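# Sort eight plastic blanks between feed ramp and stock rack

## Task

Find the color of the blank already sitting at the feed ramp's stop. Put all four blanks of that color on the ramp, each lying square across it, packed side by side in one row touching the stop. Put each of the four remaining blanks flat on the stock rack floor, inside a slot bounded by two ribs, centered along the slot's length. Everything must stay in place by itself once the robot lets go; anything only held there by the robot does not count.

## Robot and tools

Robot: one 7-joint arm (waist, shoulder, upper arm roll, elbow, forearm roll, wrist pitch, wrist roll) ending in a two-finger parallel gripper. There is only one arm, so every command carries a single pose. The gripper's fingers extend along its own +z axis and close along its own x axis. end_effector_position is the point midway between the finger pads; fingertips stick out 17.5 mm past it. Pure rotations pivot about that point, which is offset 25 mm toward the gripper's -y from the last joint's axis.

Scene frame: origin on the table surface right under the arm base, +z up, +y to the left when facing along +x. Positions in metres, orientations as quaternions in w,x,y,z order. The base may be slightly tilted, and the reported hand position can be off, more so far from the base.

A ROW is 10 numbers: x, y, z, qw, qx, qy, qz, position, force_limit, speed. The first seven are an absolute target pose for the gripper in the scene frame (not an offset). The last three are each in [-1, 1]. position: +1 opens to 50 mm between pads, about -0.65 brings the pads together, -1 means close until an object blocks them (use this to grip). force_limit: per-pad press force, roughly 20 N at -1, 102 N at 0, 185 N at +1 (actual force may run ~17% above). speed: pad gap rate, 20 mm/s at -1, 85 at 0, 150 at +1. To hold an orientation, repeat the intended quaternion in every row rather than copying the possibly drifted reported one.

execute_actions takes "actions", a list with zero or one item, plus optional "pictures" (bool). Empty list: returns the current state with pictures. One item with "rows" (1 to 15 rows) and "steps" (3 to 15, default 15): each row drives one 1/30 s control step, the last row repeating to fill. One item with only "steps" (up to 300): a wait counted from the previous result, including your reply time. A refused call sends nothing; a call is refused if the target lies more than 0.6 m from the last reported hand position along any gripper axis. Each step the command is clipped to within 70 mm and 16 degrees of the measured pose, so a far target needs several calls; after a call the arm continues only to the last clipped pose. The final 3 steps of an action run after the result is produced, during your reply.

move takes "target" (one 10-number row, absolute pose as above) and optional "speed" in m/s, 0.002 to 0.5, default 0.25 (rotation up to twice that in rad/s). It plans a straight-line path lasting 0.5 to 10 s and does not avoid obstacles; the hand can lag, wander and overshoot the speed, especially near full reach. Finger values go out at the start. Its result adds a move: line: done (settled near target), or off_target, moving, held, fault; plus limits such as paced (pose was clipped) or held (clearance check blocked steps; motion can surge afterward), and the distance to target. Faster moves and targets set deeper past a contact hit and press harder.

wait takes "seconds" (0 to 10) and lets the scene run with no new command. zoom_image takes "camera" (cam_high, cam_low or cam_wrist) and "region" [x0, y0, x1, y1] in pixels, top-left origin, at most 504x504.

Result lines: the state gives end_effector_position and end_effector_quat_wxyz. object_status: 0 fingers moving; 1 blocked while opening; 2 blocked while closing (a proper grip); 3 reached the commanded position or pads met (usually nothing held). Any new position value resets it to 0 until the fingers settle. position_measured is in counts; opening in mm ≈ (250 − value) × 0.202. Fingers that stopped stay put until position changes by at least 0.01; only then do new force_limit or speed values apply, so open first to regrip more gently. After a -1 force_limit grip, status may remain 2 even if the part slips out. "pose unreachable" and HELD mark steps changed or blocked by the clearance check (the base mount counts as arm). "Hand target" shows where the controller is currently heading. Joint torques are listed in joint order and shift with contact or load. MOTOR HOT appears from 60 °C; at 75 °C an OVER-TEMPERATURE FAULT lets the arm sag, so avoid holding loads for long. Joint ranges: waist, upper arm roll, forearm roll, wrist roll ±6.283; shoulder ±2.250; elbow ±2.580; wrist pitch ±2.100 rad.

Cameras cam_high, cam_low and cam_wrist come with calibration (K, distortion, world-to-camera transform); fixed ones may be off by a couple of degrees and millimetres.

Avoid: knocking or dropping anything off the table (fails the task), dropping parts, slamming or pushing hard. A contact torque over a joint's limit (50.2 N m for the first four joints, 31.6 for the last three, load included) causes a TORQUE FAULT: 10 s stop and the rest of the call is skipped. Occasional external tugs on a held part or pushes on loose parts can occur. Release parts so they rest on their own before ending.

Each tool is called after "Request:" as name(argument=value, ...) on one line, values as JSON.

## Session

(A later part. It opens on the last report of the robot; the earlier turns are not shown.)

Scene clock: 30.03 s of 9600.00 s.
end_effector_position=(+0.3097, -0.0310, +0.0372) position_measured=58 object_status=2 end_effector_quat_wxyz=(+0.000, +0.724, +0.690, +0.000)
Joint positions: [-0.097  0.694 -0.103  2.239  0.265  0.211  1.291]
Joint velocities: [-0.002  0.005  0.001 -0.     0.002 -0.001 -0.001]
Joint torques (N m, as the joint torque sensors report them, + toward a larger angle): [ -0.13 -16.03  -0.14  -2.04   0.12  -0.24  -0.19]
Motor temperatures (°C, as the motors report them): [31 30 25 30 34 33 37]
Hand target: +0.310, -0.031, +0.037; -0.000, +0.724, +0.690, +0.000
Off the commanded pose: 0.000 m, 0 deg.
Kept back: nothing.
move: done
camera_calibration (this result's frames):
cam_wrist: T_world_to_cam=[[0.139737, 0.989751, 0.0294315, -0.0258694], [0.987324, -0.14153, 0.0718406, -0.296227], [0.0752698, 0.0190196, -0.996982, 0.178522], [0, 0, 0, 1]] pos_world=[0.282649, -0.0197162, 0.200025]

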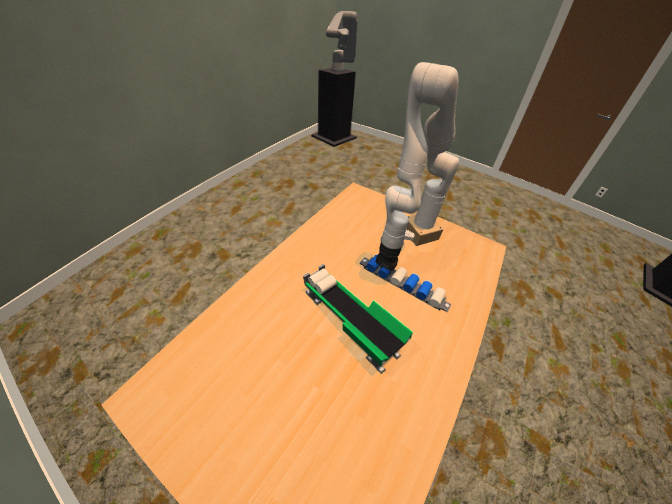

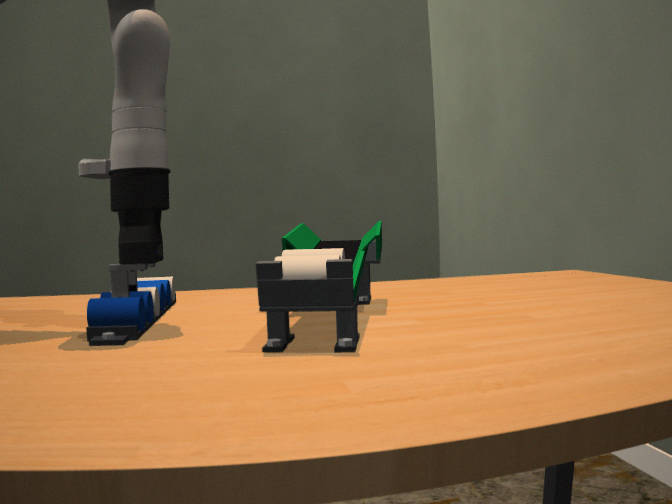

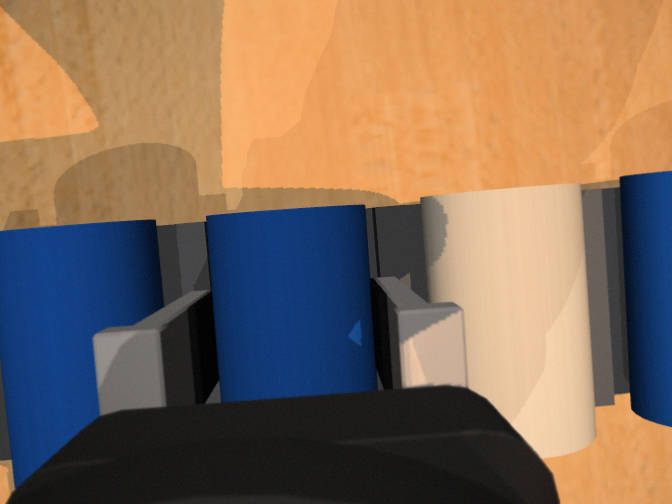

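Request:
execute_actions(actions=[{"rows": [[0.3096,-0.0309,0.0367,0,0.7242,0.6896,0,-1,-0.4,-0.3],[0.3096,-0.0309,0.0364,0,0.7242,0.6896,0,-1,-0.4,-0.3],[0.3096,-0.0309,0.0362,0,0.7242,0.6896,0,-1,-0.4,-0.3],[0.3096,-0.0309,0.0362,0,0.7242,0.6896,0,-1,-0.4,-0.3],[0.3096,-0.0309,0.0362,0,0.7242,0.6896,0,-1,-0.4,-0.3],[0.3096,-0.0309,0.0362,0,0.7242,0.6896,0,-1,-0.4,-0.3],[0.3096,-0.0309,0.0362,0,0.7242,0.6896,0,0.85,-0.4,-0.7]], "steps": 13}])

Request:
move(target=[0.3096, -0.0309, 0.075, 0, 0.7242, 0.6896, 0, 0.85, -0.4, -0.7], speed=0.15)

Request:
move(target=[0.3122, 0.0231, 0.075, 0, 0.7242, 0.6896, 0, 0.85, -0.4, -0.7], speed=0.2)

Scene clock: 30.50 s of 9600.00 s.
end_effector_position=(+0.3097, -0.0309, +0.0363) position_measured=35 object_status=0 end_effector_quat_wxyz=(+0.000, +0.724, +0.690, +0.000)
Joint positions: [-0.098  0.696 -0.101  2.239  0.266  0.208  1.291]
Joint velocities: [-0.001  0.001  0.     0.001  0.    -0.001 -0.   ]
Joint torques (N m, as the joint torque sensors report them, + toward a larger angle): [ -0.28 -15.21   0.01  -1.75   0.29  -0.05   0.01]
Motor temperatures (°C, as the motors report them): [31 30 25 30 34 33 37]
Steps of this call (steps 1 to 4: nothing new was sent; steps 5 to 14: the first 10 steps of this action). Readings (end_effector_position | what the end effector reports):
5: (+0.3096, -0.0309, +0.0370) | position_measured=58 object_status=2
6: (+0.3096, -0.0309, +0.0368) | position_measured=58 object_status=2
8: (+0.3096, -0.0309, +0.0365) | position_measured=58 object_status=2
12: (+0.3096, -0.0309, +0.0363) | position_measured=48 object_status=0
14: the state above

Scene clock: 31.57 s of 9600.00 s.
end_effector_position=(+0.3093, -0.0308, +0.0747) position_measured=25 object_status=3 end_effector_quat_wxyz=(-0.000, +0.724, +0.690, -0.000)
Joint positions: [-0.054  0.587 -0.159  2.226  0.236  0.337  1.317]
Joint velocities: [ 0.005 -0.007  0.     0.    -0.     0.002  0.002]
Joint torques (N m, as the joint torque sensors report them, + toward a larger angle): [ -0.47 -15.11  -0.5   -2.94   0.19   0.31   0.15]
Motor temperatures (°C, as the motors report them): [31 31 25 30 34 33 37]
Hand target: +0.310, -0.031, +0.075; +0.000, +0.724, +0.690, -0.000
Off your previous action's commanded pose: 0.000 m, 0 deg at its last step (step 3 of this call).
Off the commanded pose: 0.000 m, 0 deg.
Kept back: nothing.
move: done
camera_calibration (this result's frames):
cam_wrist: T_world_to_cam=[[0.13939, 0.989813, 0.0289823, -0.0268991], [0.987446, -0.141134, 0.070933, -0.29848], [0.0743008, 0.0187311, -0.99706, 0.21622], [0, 0, 0, 1]] pos_world=[0.282417, -0.0195506, 0.237536]

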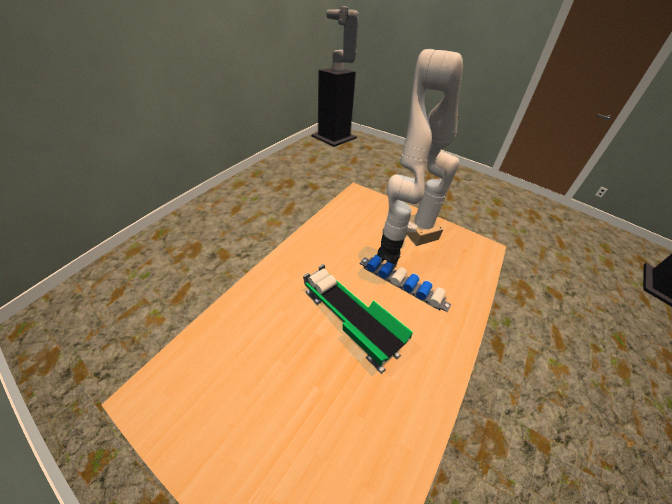

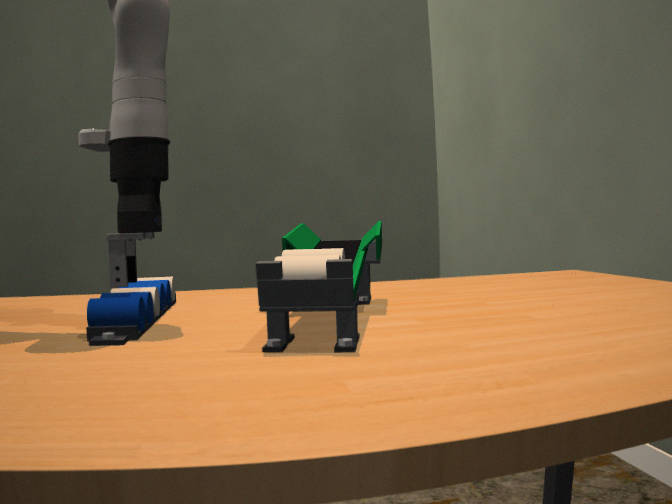

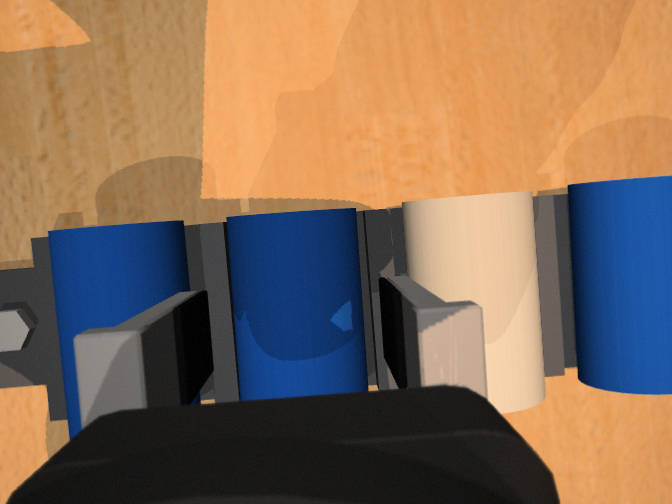

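Scene clock: 32.37 s of 9600.00 s.
end_effector_position=(+0.3124, +0.0225, +0.0750) position_measured=25 object_status=3 end_effector_quat_wxyz=(+0.000, +0.725, +0.689, +0.000)
Joint positions: [-0.227  0.585 -0.14   2.222  0.205  0.337  1.188]
Joint velocities: [-0.016  0.    -0.001 -0.001  0.004  0.001 -0.007]
Joint torques (N m, as the joint torque sensors report them, + toward a larger angle): [ -0.2  -14.72  -0.4   -3.35   0.15  -0.05   0.12]
Motor temperatures (°C, as the motors report them): [31 31 25 30 34 33 37]
Hand target: +0.312, +0.023, +0.075; +0.000, +0.724, +0.690, +0.000
Off the commanded pose: 0.001 m, 0 deg.
Kept back: nothing.
move: done
camera_calibration (this result's frames):
cam_wrist: T_world_to_cam=[[0.141202, 0.989538, 0.029604, -0.0807062], [0.987105, -0.143007, 0.0719274, -0.293877], [0.0754085, 0.0190659, -0.99697, 0.214974], [0, 0, 0, 1]] pos_world=[0.285272, 0.0337368, 0.237849]

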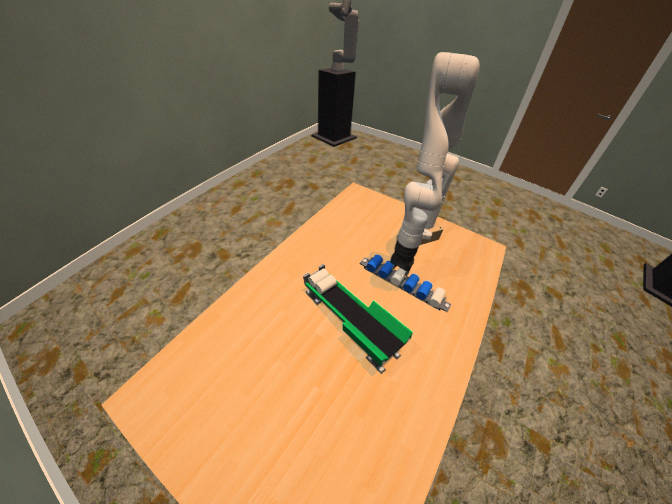

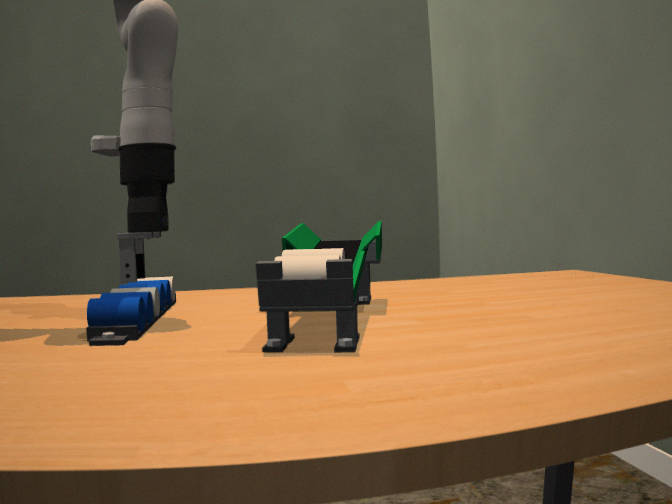

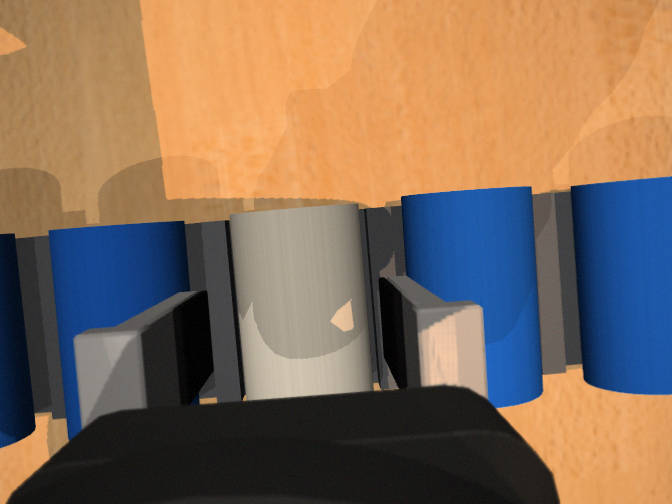

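Request:
move(target=[0.3118, 0.0234, 0.0365, 0, 0.7242, 0.6896, 0, 0.85, -0.4, -0.7], speed=0.08)

Request:
execute_actions(actions=[{"rows": [[0.3118,0.0234,0.0365,0,0.7242,0.6896,0,-1,-0.4,-0.3]], "steps": 13}])

Scene clock: 33.43 s of 9600.00 s.
end_effector_position=(+0.3121, +0.0234, +0.0369) position_measured=25 object_status=3 end_effector_quat_wxyz=(+0.000, +0.724, +0.690, +0.000)
Joint positions: [-0.268  0.693 -0.09   2.236  0.231  0.21   1.162]
Joint velocities: [-0.004  0.008  0.001  0.001 -0.    -0.003 -0.001]
Joint torques (N m, as the joint torque sensors report them, + toward a larger angle): [ -0.68 -15.19   0.08  -2.11  -0.05   0.01  -0.11]
Motor temperatures (°C, as the motors report them): [31 31 25 30 34 33 37]
Hand target: +0.312, +0.023, +0.037; -0.000, +0.724, +0.690, +0.000
Off the commanded pose: 0.000 m, 0 deg.
Kept back: nothing.
move: done
camera_calibration (this result's frames):
cam_wrist: T_world_to_cam=[[0.139726, 0.989742, 0.0297992, -0.0799954], [0.987302, -0.141552, 0.0721023, -0.290859], [0.0755808, 0.0193463, -0.996952, 0.17688], [0, 0, 0, 1]] pos_world=[0.284974, 0.0345811, 0.199697]

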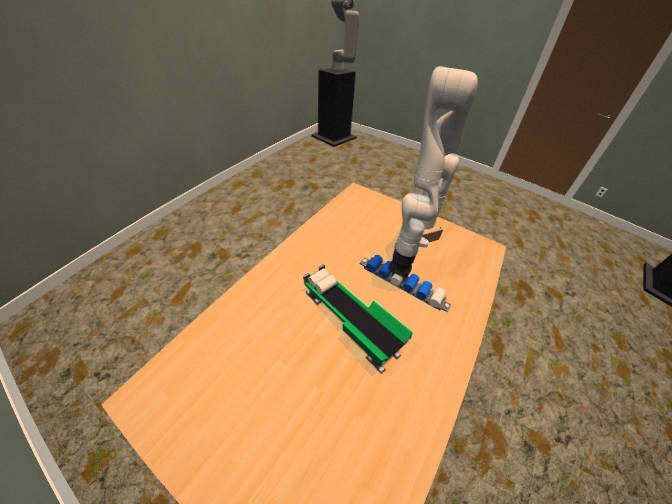

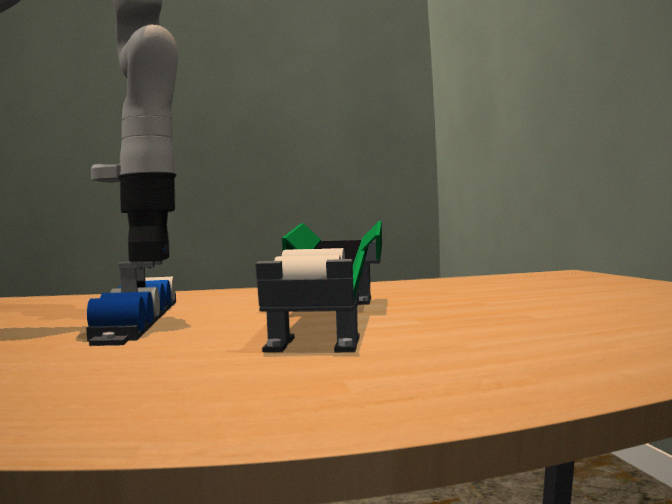

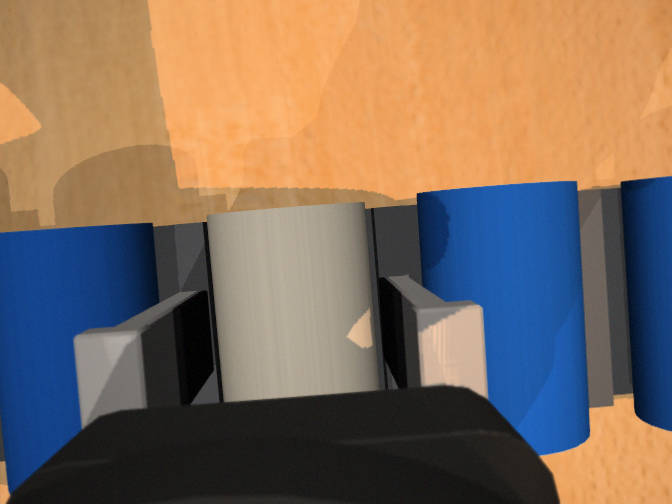

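Scene clock: 33.77 s of 9600.00 s.
end_effector_position=(+0.3119, +0.0234, +0.0366) position_measured=59 object_status=2 end_effector_quat_wxyz=(+0.000, +0.724, +0.690, +0.000)
Joint positions: [-0.269  0.694 -0.089  2.237  0.231  0.209  1.162]
Joint velocities: [-0.    -0.     0.001  0.    -0.001 -0.001 -0.   ]
Joint torques (N m, as the joint torque sensors report them, + toward a larger angle): [ -0.2  -15.02  -0.29  -2.03   0.14  -0.02  -0.17]
Motor temperatures (°C, as the motors report them): [31 31 25 30 34 33 37]
Steps of this call (steps 1 to 10: the first 10 steps of this action). Readings (end_effector_position | what the end effector reports):
1: (+0.3120, +0.0234, +0.0368) | position_measured=33 object_status=0
2: (+0.3120, +0.0234, +0.0367) | position_measured=43 object_status=0
4: (+0.3119, +0.0234, +0.0366) | position_measured=59 object_status=0
8: (+0.3119, +0.0234, +0.0366) | position_measured=59 object_status=0
10: the state above

Request:
move(target=[0.3118, 0.0234, 0.095, 0, 0.7242, 0.6896, 0, -1, -0.4, -0.3], speed=0.18)

Request:
move(target=[0.5513, -0.1078, 0.138, 0, 0.8039, 0.5948, 0, -1, -0.4, -0.3], speed=0.3)

Scene clock: 34.87 s of 9600.00 s.
end_effector_position=(+0.3115, +0.0234, +0.0946) position_measured=59 object_status=2 end_effector_quat_wxyz=(+0.000, +0.724, +0.690, -0.000)
Joint positions: [-0.212  0.531 -0.163  2.211  0.187  0.404  1.202]
Joint velocities: [ 0.004 -0.006  0.    -0.002 -0.002  0.001  0.002]
Joint torques (N m, as the joint torque sensors report them, + toward a larger angle): [ -0.3  -14.2   -0.35  -3.63   0.08   0.24   0.06]
Motor temperatures (°C, as the motors report them): [31 31 25 30 34 33 37]
Hand target: +0.312, +0.023, +0.095; +0.000, +0.724, +0.689, -0.000
Off your previous action's commanded pose: 0.000 m, 0 deg at its last step (step 3 of this call).
Off the commanded pose: 0.000 m, 0 deg.
Kept back: nothing.
move: done
camera_calibration (this result's frames):
cam_wrist: T_world_to_cam=[[0.139573, 0.989794, 0.0287677, -0.081467], [0.98741, -0.141303, 0.0710982, -0.294414], [0.0744375, 0.0184822, -0.997054, 0.23493], [0, 0, 0, 1]] pos_world=[0.28459, 0.0346921, 0.257514]

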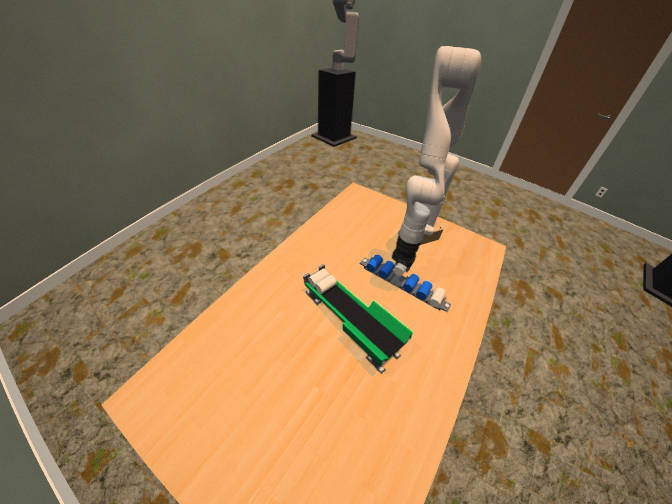

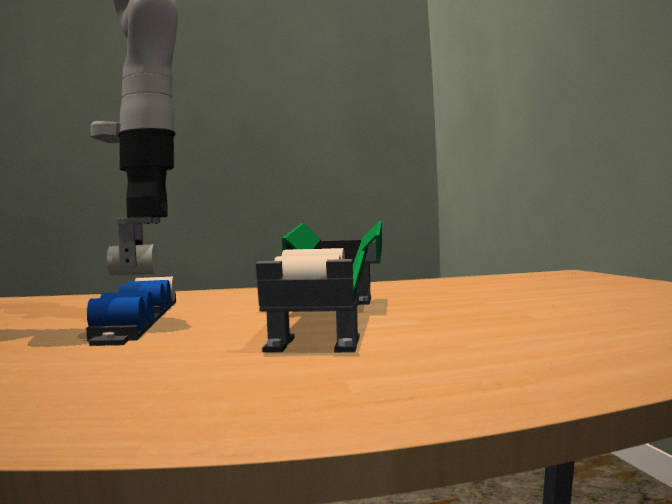

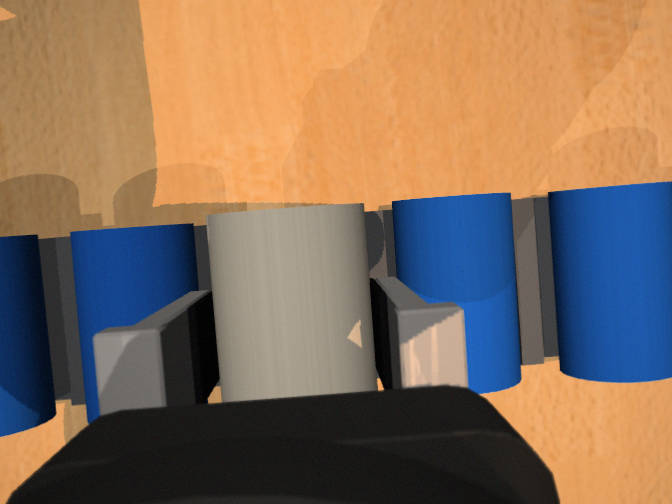

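Scene clock: 36.40 s of 9600.00 s.
end_effector_position=(+0.5513, -0.1078, +0.1392) position_measured=59 object_status=2 end_effector_quat_wxyz=(+0.001, +0.804, +0.594, -0.001)
Joint positions: [ 0.02   0.845 -0.121  1.264  0.094  1.032  1.368]
Joint velocities: [-0.     0.017  0.    -0.009 -0.     0.009  0.001]
Joint torques (N m, as the joint torque sensors report them, + toward a larger angle): [ -0.4  -24.47  -0.28  -8.63   0.11   0.21  -0.14]
Motor temperatures (°C, as the motors report them): [31 31 25 30 34 33 37]
Hand target: +0.551, -0.108, +0.138; +0.000, +0.804, +0.594, -0.001
Off the commanded pose: 0.001 m, 0 deg.
Kept back: nothing.
move: done
camera_calibration (this result's frames):
cam_wrist: T_world_to_cam=[[0.378997, 0.92499, 0.0274664, -0.125201], [0.922135, -0.379985, 0.0726598, -0.542837], [0.0776464, -0.00221015, -0.996979, 0.259945], [0, 0, 0, 1]] pos_world=[0.527836, -0.0898852, 0.302041]

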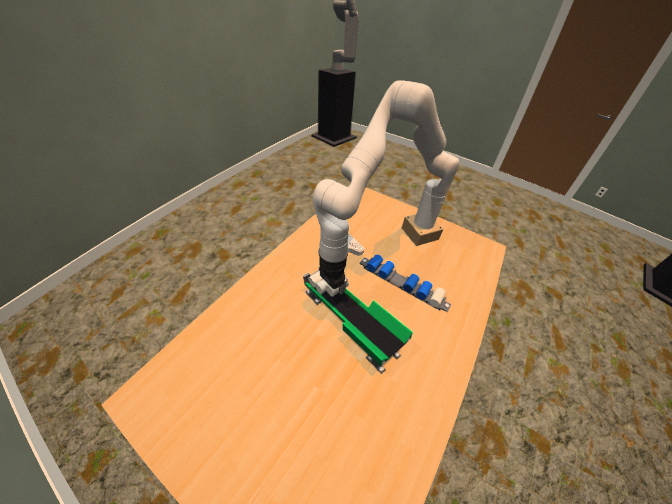

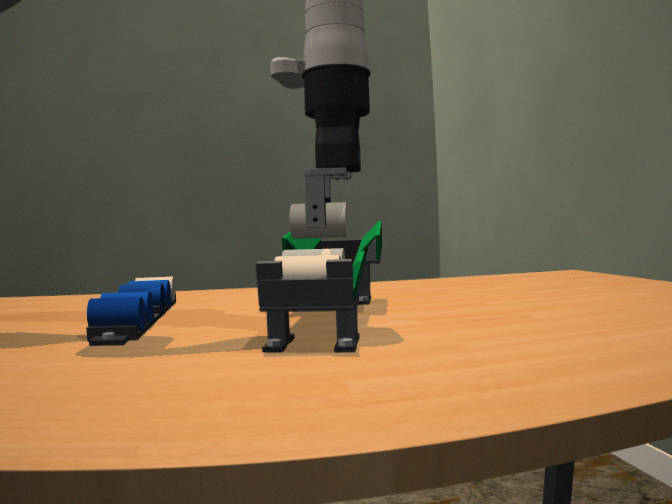

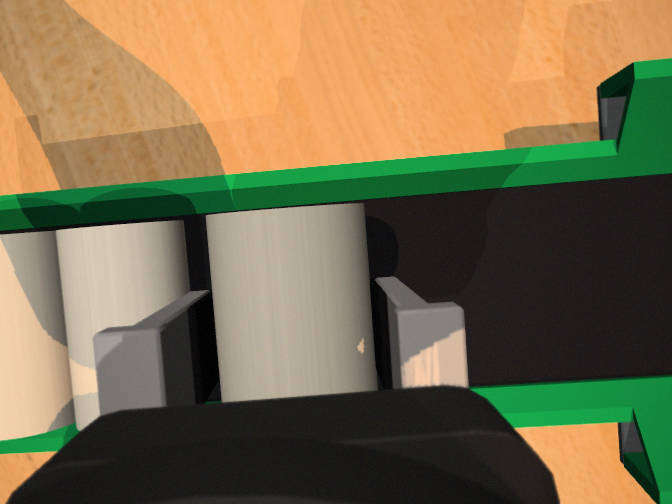

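Request:
move(target=[0.5516, -0.1079, 0.0962, 0, 0.8039, 0.5948, 0, -1, -0.4, -0.3], speed=0.06)

Scene clock: 37.63 s of 9600.00 s.
end_effector_position=(+0.5517, -0.1079, +0.0963) position_measured=59 object_status=2 end_effector_quat_wxyz=(+0.000, +0.804, +0.595, +0.000)
Joint positions: [ 0.019  0.905 -0.119  1.293  0.101  0.944  1.366]
Joint velocities: [-0.     0.002  0.    -0.001 -0.    -0.001 -0.   ]
Joint torques (N m, as the joint torque sensors report them, + toward a larger angle): [ -0.24 -24.54  -0.35  -8.4    0.12   0.21   0.02]
Motor temperatures (°C, as the motors report them): [31 31 25 30 34 33 37]
Hand target: +0.552, -0.108, +0.096; -0.000, +0.804, +0.595, +0.000
Off the commanded pose: 0.000 m, 0 deg.
Kept back: nothing.
move: done
camera_calibration (this result's frames):
cam_wrist: T_world_to_cam=[[0.377822, 0.92541, 0.0294385, -0.123547], [0.922636, -0.378968, 0.0715983, -0.540171], [0.077414, 0.000109563, -0.996999, 0.217534], [0, 0, 0, 1]] pos_world=[0.528219, -0.0903997, 0.259194]

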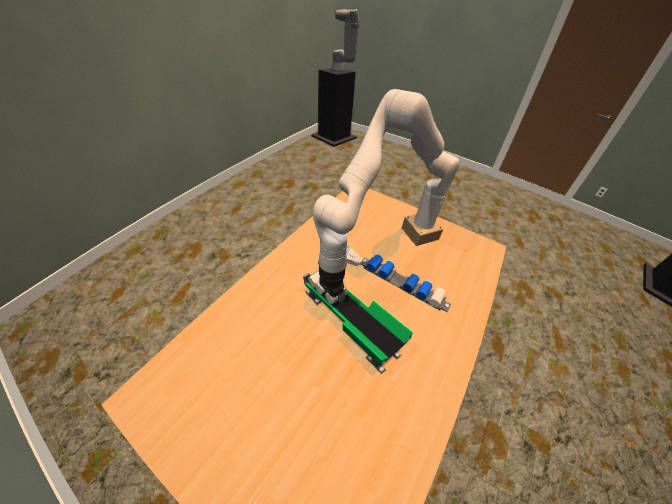

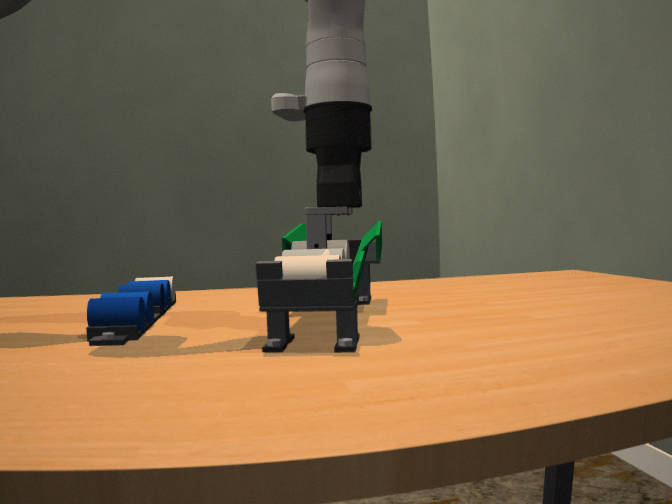

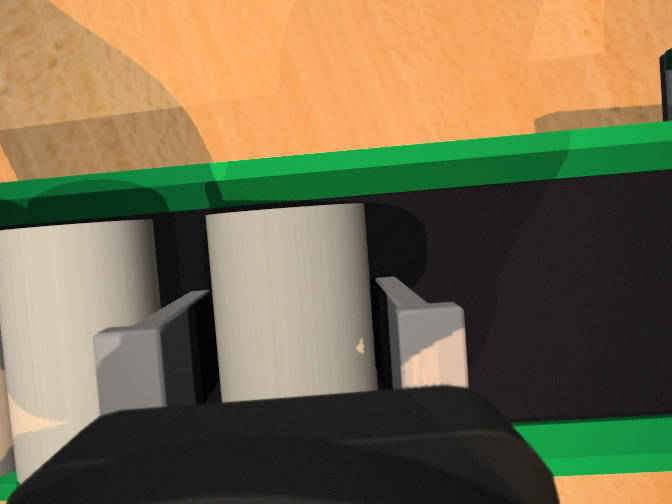

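Request:
execute_actions(actions=[{"rows": [[0.5516,-0.1079,0.0958,0,0.8039,0.5948,0,-1,-0.4,-0.3],[0.5516,-0.1079,0.0956,0,0.8039,0.5948,0,-1,-0.4,-0.3],[0.5516,-0.1079,0.0956,0,0.8039,0.5948,0,-1,-0.4,-0.3],[0.5516,-0.1079,0.0956,0,0.8039,0.5948,0,-1,-0.4,-0.3],[0.5516,-0.1079,0.0956,0,0.8039,0.5948,0,1,-0.4,-0.8]], "steps": 15}])

Request:
move(target=[0.5498, -0.1137, 0.118, 0, 0.8039, 0.5948, 0, 1, -0.4, -0.8], speed=0.03)

Scene clock: 38.20 s of 9600.00 s.
end_effector_position=(+0.5516, -0.1080, +0.0957) position_measured=17 object_status=0 end_effector_quat_wxyz=(+0.000, +0.804, +0.595, +0.000)
Joint positions: [ 0.019  0.906 -0.118  1.294  0.101  0.942  1.365]
Joint velocities: [-0.     0.001 -0.     0.002 -0.001  0.001 -0.   ]
Joint torques (N m, as the joint torque sensors report them, + toward a larger angle): [ -0.19 -24.04  -0.23  -8.22   0.01  -0.04   0.15]
Motor temperatures (°C, as the motors report them): [31 31 25 30 34 33 37]
Steps of this call (steps 1 to 5: nothing new was sent; steps 6 to 17: the first 12 steps of this action). Readings (end_effector_position | what the end effector reports):
6: (+0.5517, -0.1079, +0.0962) | position_measured=59 object_status=2
7: (+0.5517, -0.1079, +0.0960) | position_measured=59 object_status=2
9: (+0.5516, -0.1079, +0.0958) | position_measured=59 object_status=2
13: (+0.5517, -0.1079, +0.0957) | position_measured=39 object_status=0
17: the state above

Scene clock: 39.53 s of 9600.00 s.
end_effector_position=(+0.5498, -0.1137, +0.1179) position_measured=3 object_status=3 end_effector_quat_wxyz=(-0.000, +0.804, +0.595, -0.000)
Joint positions: [ 0.031  0.873 -0.121  1.282  0.098  0.987  1.378]
Joint velocities: [ 0.    -0.001 -0.     0.     0.001  0.001  0.001]
Joint torques (N m, as the joint torque sensors report them, + toward a larger angle): [ -0.3  -24.15  -0.5   -8.24   0.17  -0.26   0.15]
Motor temperatures (°C, as the motors report them): [31 31 25 30 34 33 37]
Hand target: +0.550, -0.114, +0.118; +0.000, +0.804, +0.595, -0.000
Off your previous action's commanded pose: 0.000 m, 0 deg at its last step (step 3 of this call).
Off the commanded pose: 0.000 m, 0 deg.
Kept back: nothing.
move: done
camera_calibration (this result's frames):
cam_wrist: T_world_to_cam=[[0.378279, 0.925229, 0.0292611, -0.118384], [0.922467, -0.379409, 0.0714394, -0.542049], [0.0771997, -0.0000315786, -0.997016, 0.239291], [0, 0, 0, 1]] pos_world=[0.526331, -0.0961185, 0.280765]

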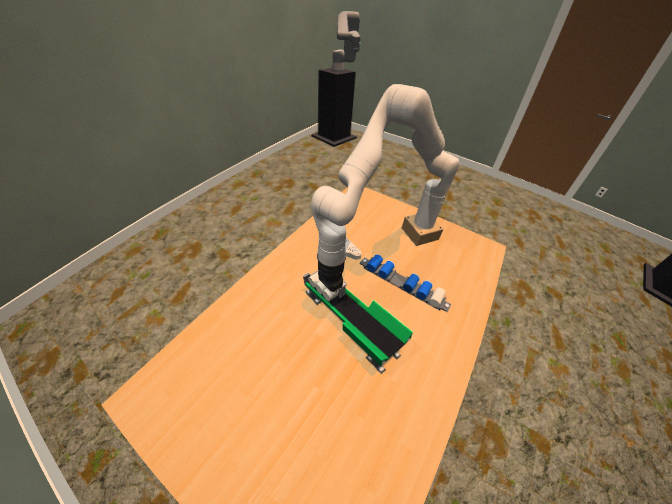

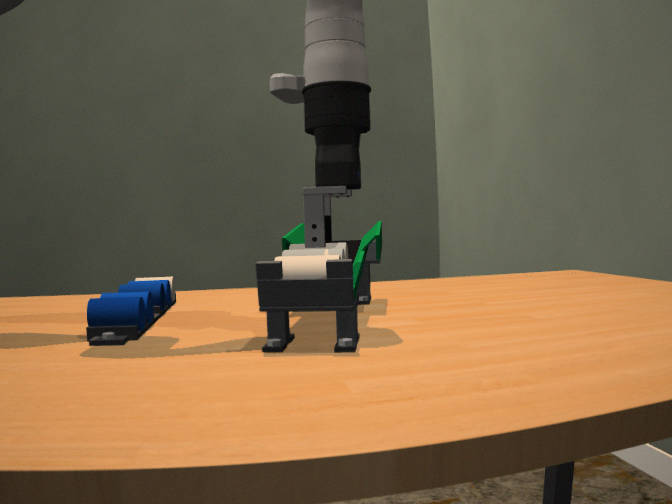

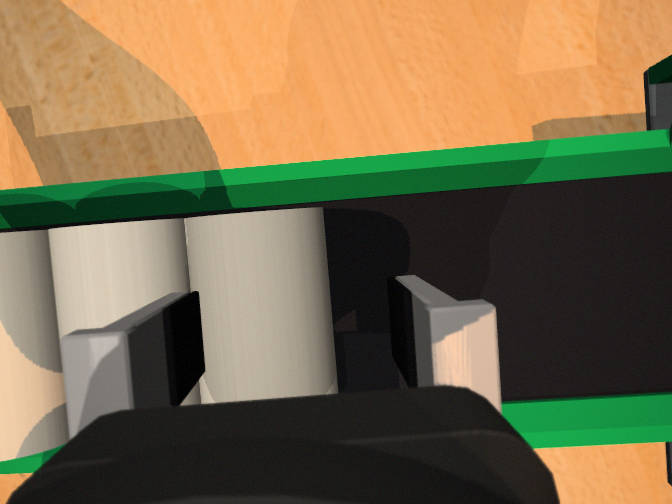

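Request:
move(target=[0.54, -0.11, 0.145, 0, 0.8039, 0.5948, 0, 0.85, -0.4, -0.8], speed=0.15)

Request:
move(target=[0.3201, 0.185, 0.075, 0, 0.7242, 0.6896, 0, 0.85, -0.4, -0.8], speed=0.35)

Scene clock: 40.53 s of 9600.00 s.
end_effector_position=(+0.5399, -0.1100, +0.1448) position_measured=25 object_status=3 end_effector_quat_wxyz=(-0.000, +0.804, +0.595, -0.000)
Joint positions: [ 0.032  0.816 -0.125  1.306  0.093  1.02   1.376]
Joint velocities: [ 0.    -0.003  0.     0.     0.001 -0.    -0.   ]
Joint torques (N m, as the joint torque sensors report them, + toward a larger angle): [ -0.27 -23.52  -0.51  -8.14   0.08   0.02  -0.08]
Motor temperatures (°C, as the motors report them): [31 31 25 30 34 33 37]
Hand target: +0.540, -0.110, +0.145; +0.000, +0.804, +0.595, +0.000
Off the commanded pose: 0.000 m, 0 deg.
Kept back: nothing.
move: done
camera_calibration (this result's frames):
cam_wrist: T_world_to_cam=[[0.378332, 0.925206, 0.0293075, -0.118873], [0.922455, -0.379465, 0.0712896, -0.533481], [0.0770788, 0.0000637601, -0.997025, 0.266928], [0, 0, 0, 1]] pos_world=[0.516511, -0.0924726, 0.307649]

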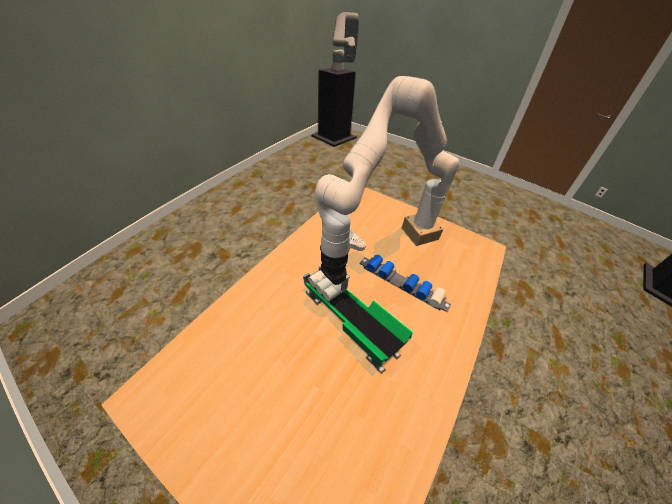

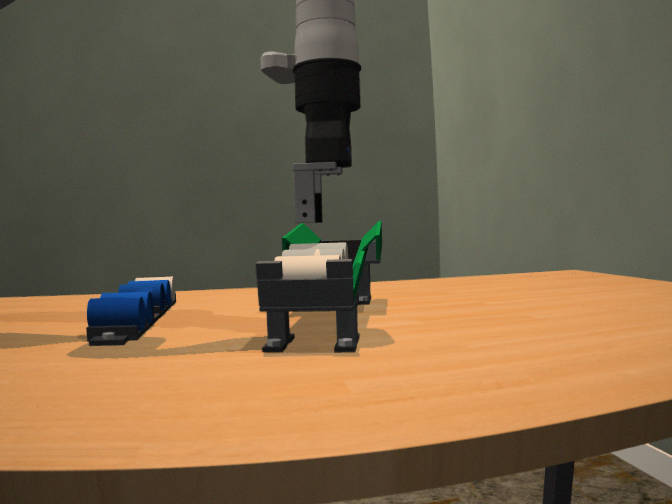

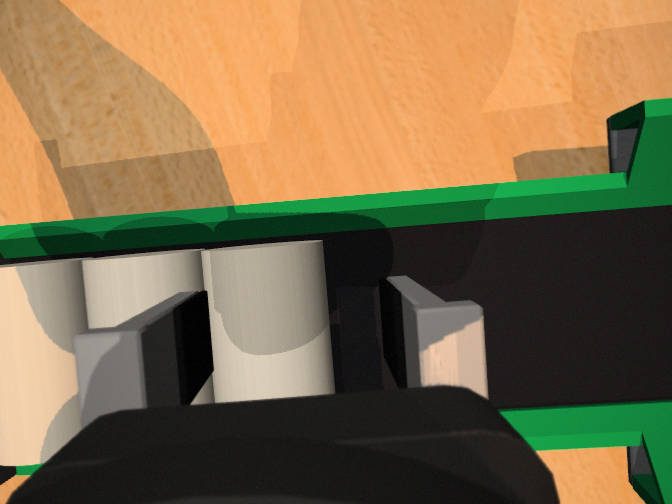

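Scene clock: 42.20 s of 9600.00 s.
end_effector_position=(+0.3212, +0.1841, +0.0747) position_measured=25 object_status=3 end_effector_quat_wxyz=(+0.000, +0.725, +0.689, +0.002)
Joint positions: [-0.65   0.637 -0.138  2.055  0.177  0.446  0.805]
Joint velocities: [-0.019  0.001 -0.003 -0.001  0.006 -0.001 -0.008]
Joint torques (N m, as the joint torque sensors report them, + toward a larger angle): [  0.32 -16.5   -0.68  -4.13   0.05   0.04   0.23]
Motor temperatures (°C, as the motors report them): [31 31 25 30 34 33 37]
Hand target: +0.321, +0.185, +0.075; +0.000, +0.724, +0.690, +0.002
Off the commanded pose: 0.001 m, 0 deg.
Kept back: nothing.
move: done
camera_calibration (this result's frames):
cam_wrist: T_world_to_cam=[[0.140491, 0.989571, 0.0317894, -0.241827], [0.987051, -0.1425, 0.0736472, -0.27964], [0.0774091, 0.021031, -0.996778, 0.209931], [0, 0, 0, 1]] pos_world=[0.293743, 0.195041, 0.237536]

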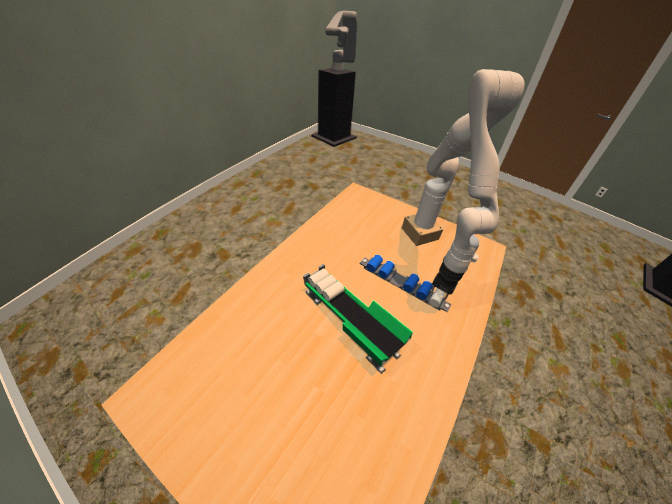

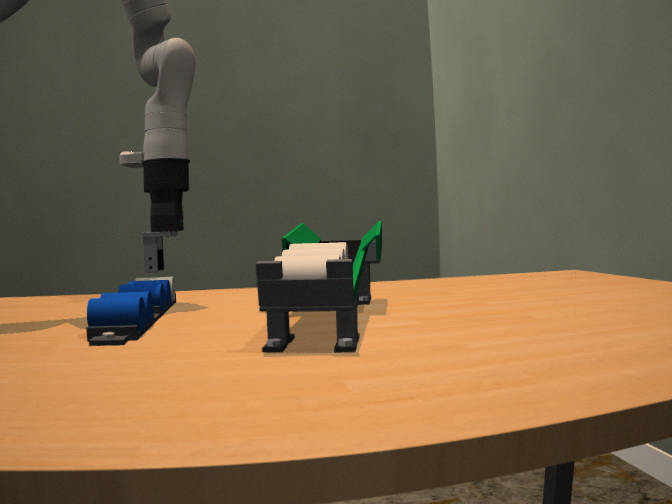

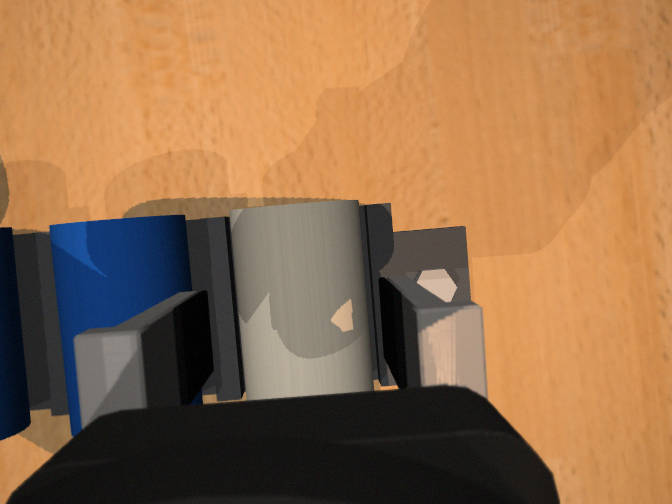

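Request:
move(target=[0.3194, 0.185, 0.037, 0, 0.7242, 0.6896, 0, 0.85, -0.4, -0.8], speed=0.08)

Request:
execute_actions(actions=[{"rows": [[0.3194,0.185,0.037,0,0.7242,0.6896,0,-1,-0.4,-0.3]], "steps": 13}], pictures=true)

Scene clock: 43.27 s of 9600.00 s.
end_effector_position=(+0.3196, +0.1851, +0.0373) position_measured=25 object_status=3 end_effector_quat_wxyz=(-0.000, +0.724, +0.690, +0.000)
Joint positions: [-0.677  0.729 -0.108  2.066  0.198  0.344  0.783]
Joint velocities: [-0.002  0.006  0.    -0.001  0.001 -0.001 -0.001]
Joint torques (N m, as the joint torque sensors report them, + toward a larger angle): [ -0.41 -16.83  -0.39  -3.31   0.12   0.18   0.  ]
Motor temperatures (°C, as the motors report them): [31 31 25 30 34 33 37]
Hand target: +0.319, +0.185, +0.037; -0.000, +0.724, +0.690, +0.000
Off the commanded pose: 0.000 m, 0 deg.
Kept back: nothing.
move: done
camera_calibration (this result's frames):
cam_wrist: T_world_to_cam=[[0.139563, 0.989764, 0.0298344, -0.24105], [0.987348, -0.141386, 0.0717862, -0.27546], [0.0752696, 0.0194382, -0.996974, 0.173717], [0, 0, 0, 1]] pos_world=[0.292541, 0.196259, 0.200157]

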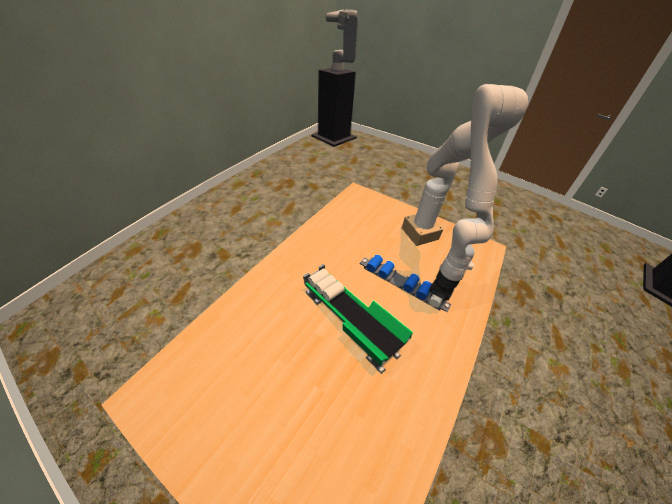

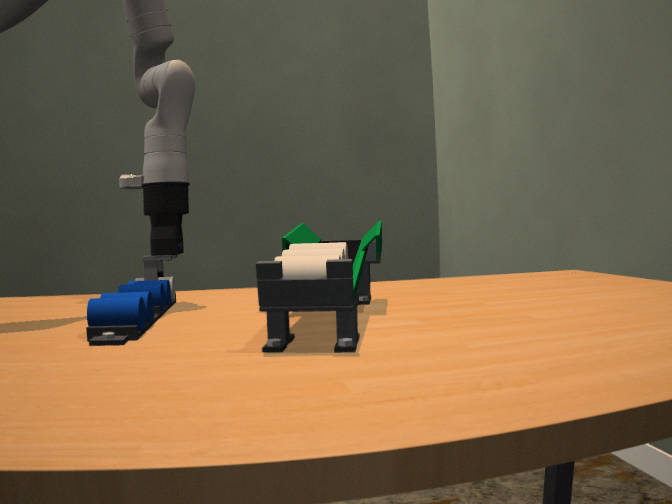

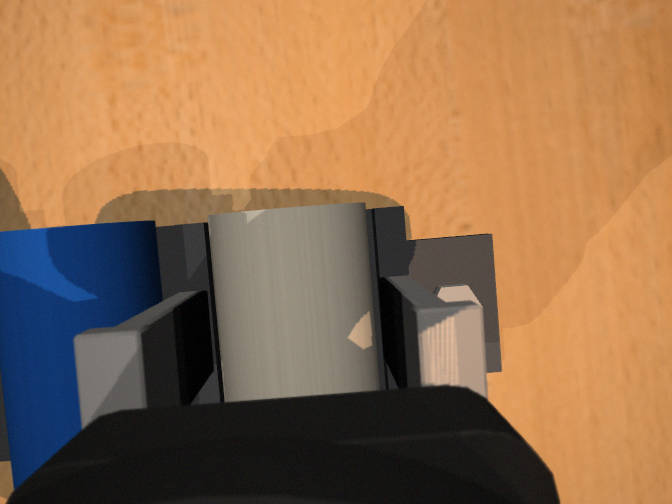

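Scene clock: 43.60 s of 9600.00 s.
end_effector_position=(+0.3195, +0.1851, +0.0371) position_measured=59 object_status=2 end_effector_quat_wxyz=(+0.000, +0.724, +0.690, +0.000)
Joint positions: [-0.678  0.729 -0.107  2.066  0.198  0.343  0.783]
Joint velocities: [-0.     0.     0.     0.001 -0.001  0.    -0.   ]
Joint torques (N m, as the joint torque sensors report them, + toward a larger angle): [ -0.23 -17.01  -0.22  -3.36   0.23  -0.08  -0.08]
Motor temperatures (°C, as the motors report them): [31 31 25 30 34 33 37]
Steps of this call (steps 1 to 10: the first 10 steps of this action). Readings (end_effector_position | what the end effector reports):
1: (+0.3196, +0.1851, +0.0372) | position_measured=33 object_status=0
2: (+0.3195, +0.1851, +0.0372) | position_measured=43 object_status=0
4: (+0.3195, +0.1851, +0.0371) | position_measured=59 object_status=0
8: (+0.3195, +0.1851, +0.0371) | position_measured=59 object_status=0
10: the state above
camera_calibration (this result's frames):
cam_wrist: T_world_to_cam=[[0.139579, 0.989771, 0.0295088, -0.240983], [0.987355, -0.141376, 0.0717144, -0.275304], [0.0751527, 0.0191258, -0.996989, 0.173631], [0, 0, 0, 1]] pos_world=[0.29241, 0.196275, 0.199962]

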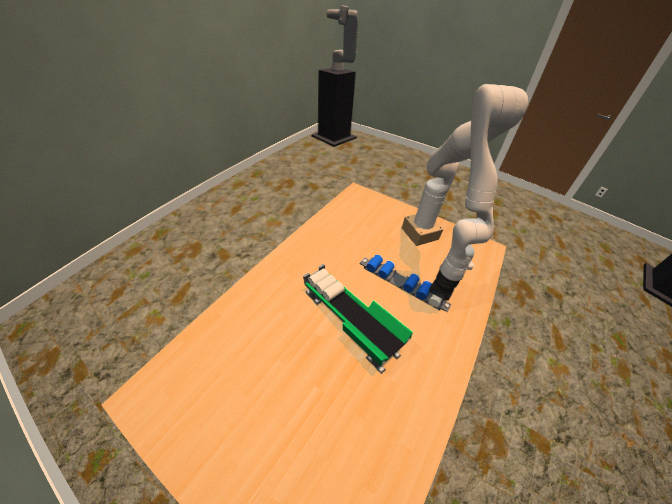

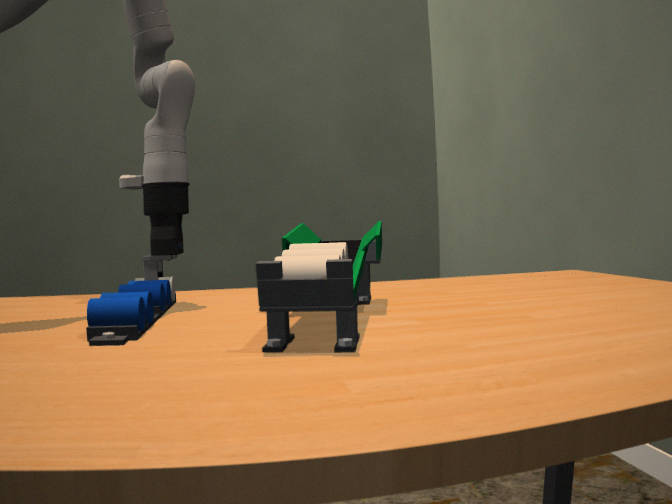

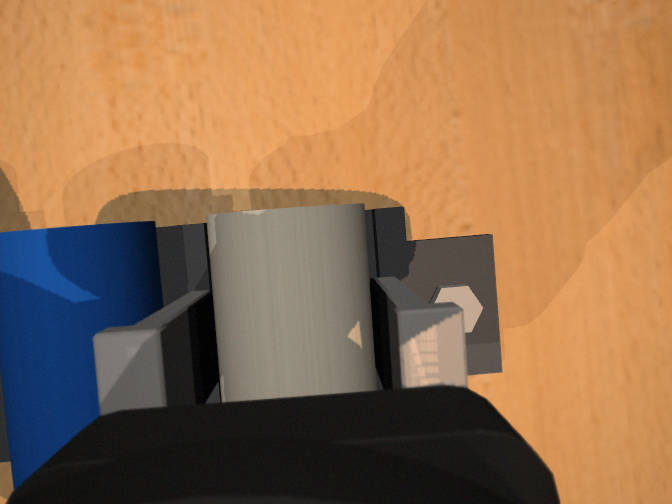

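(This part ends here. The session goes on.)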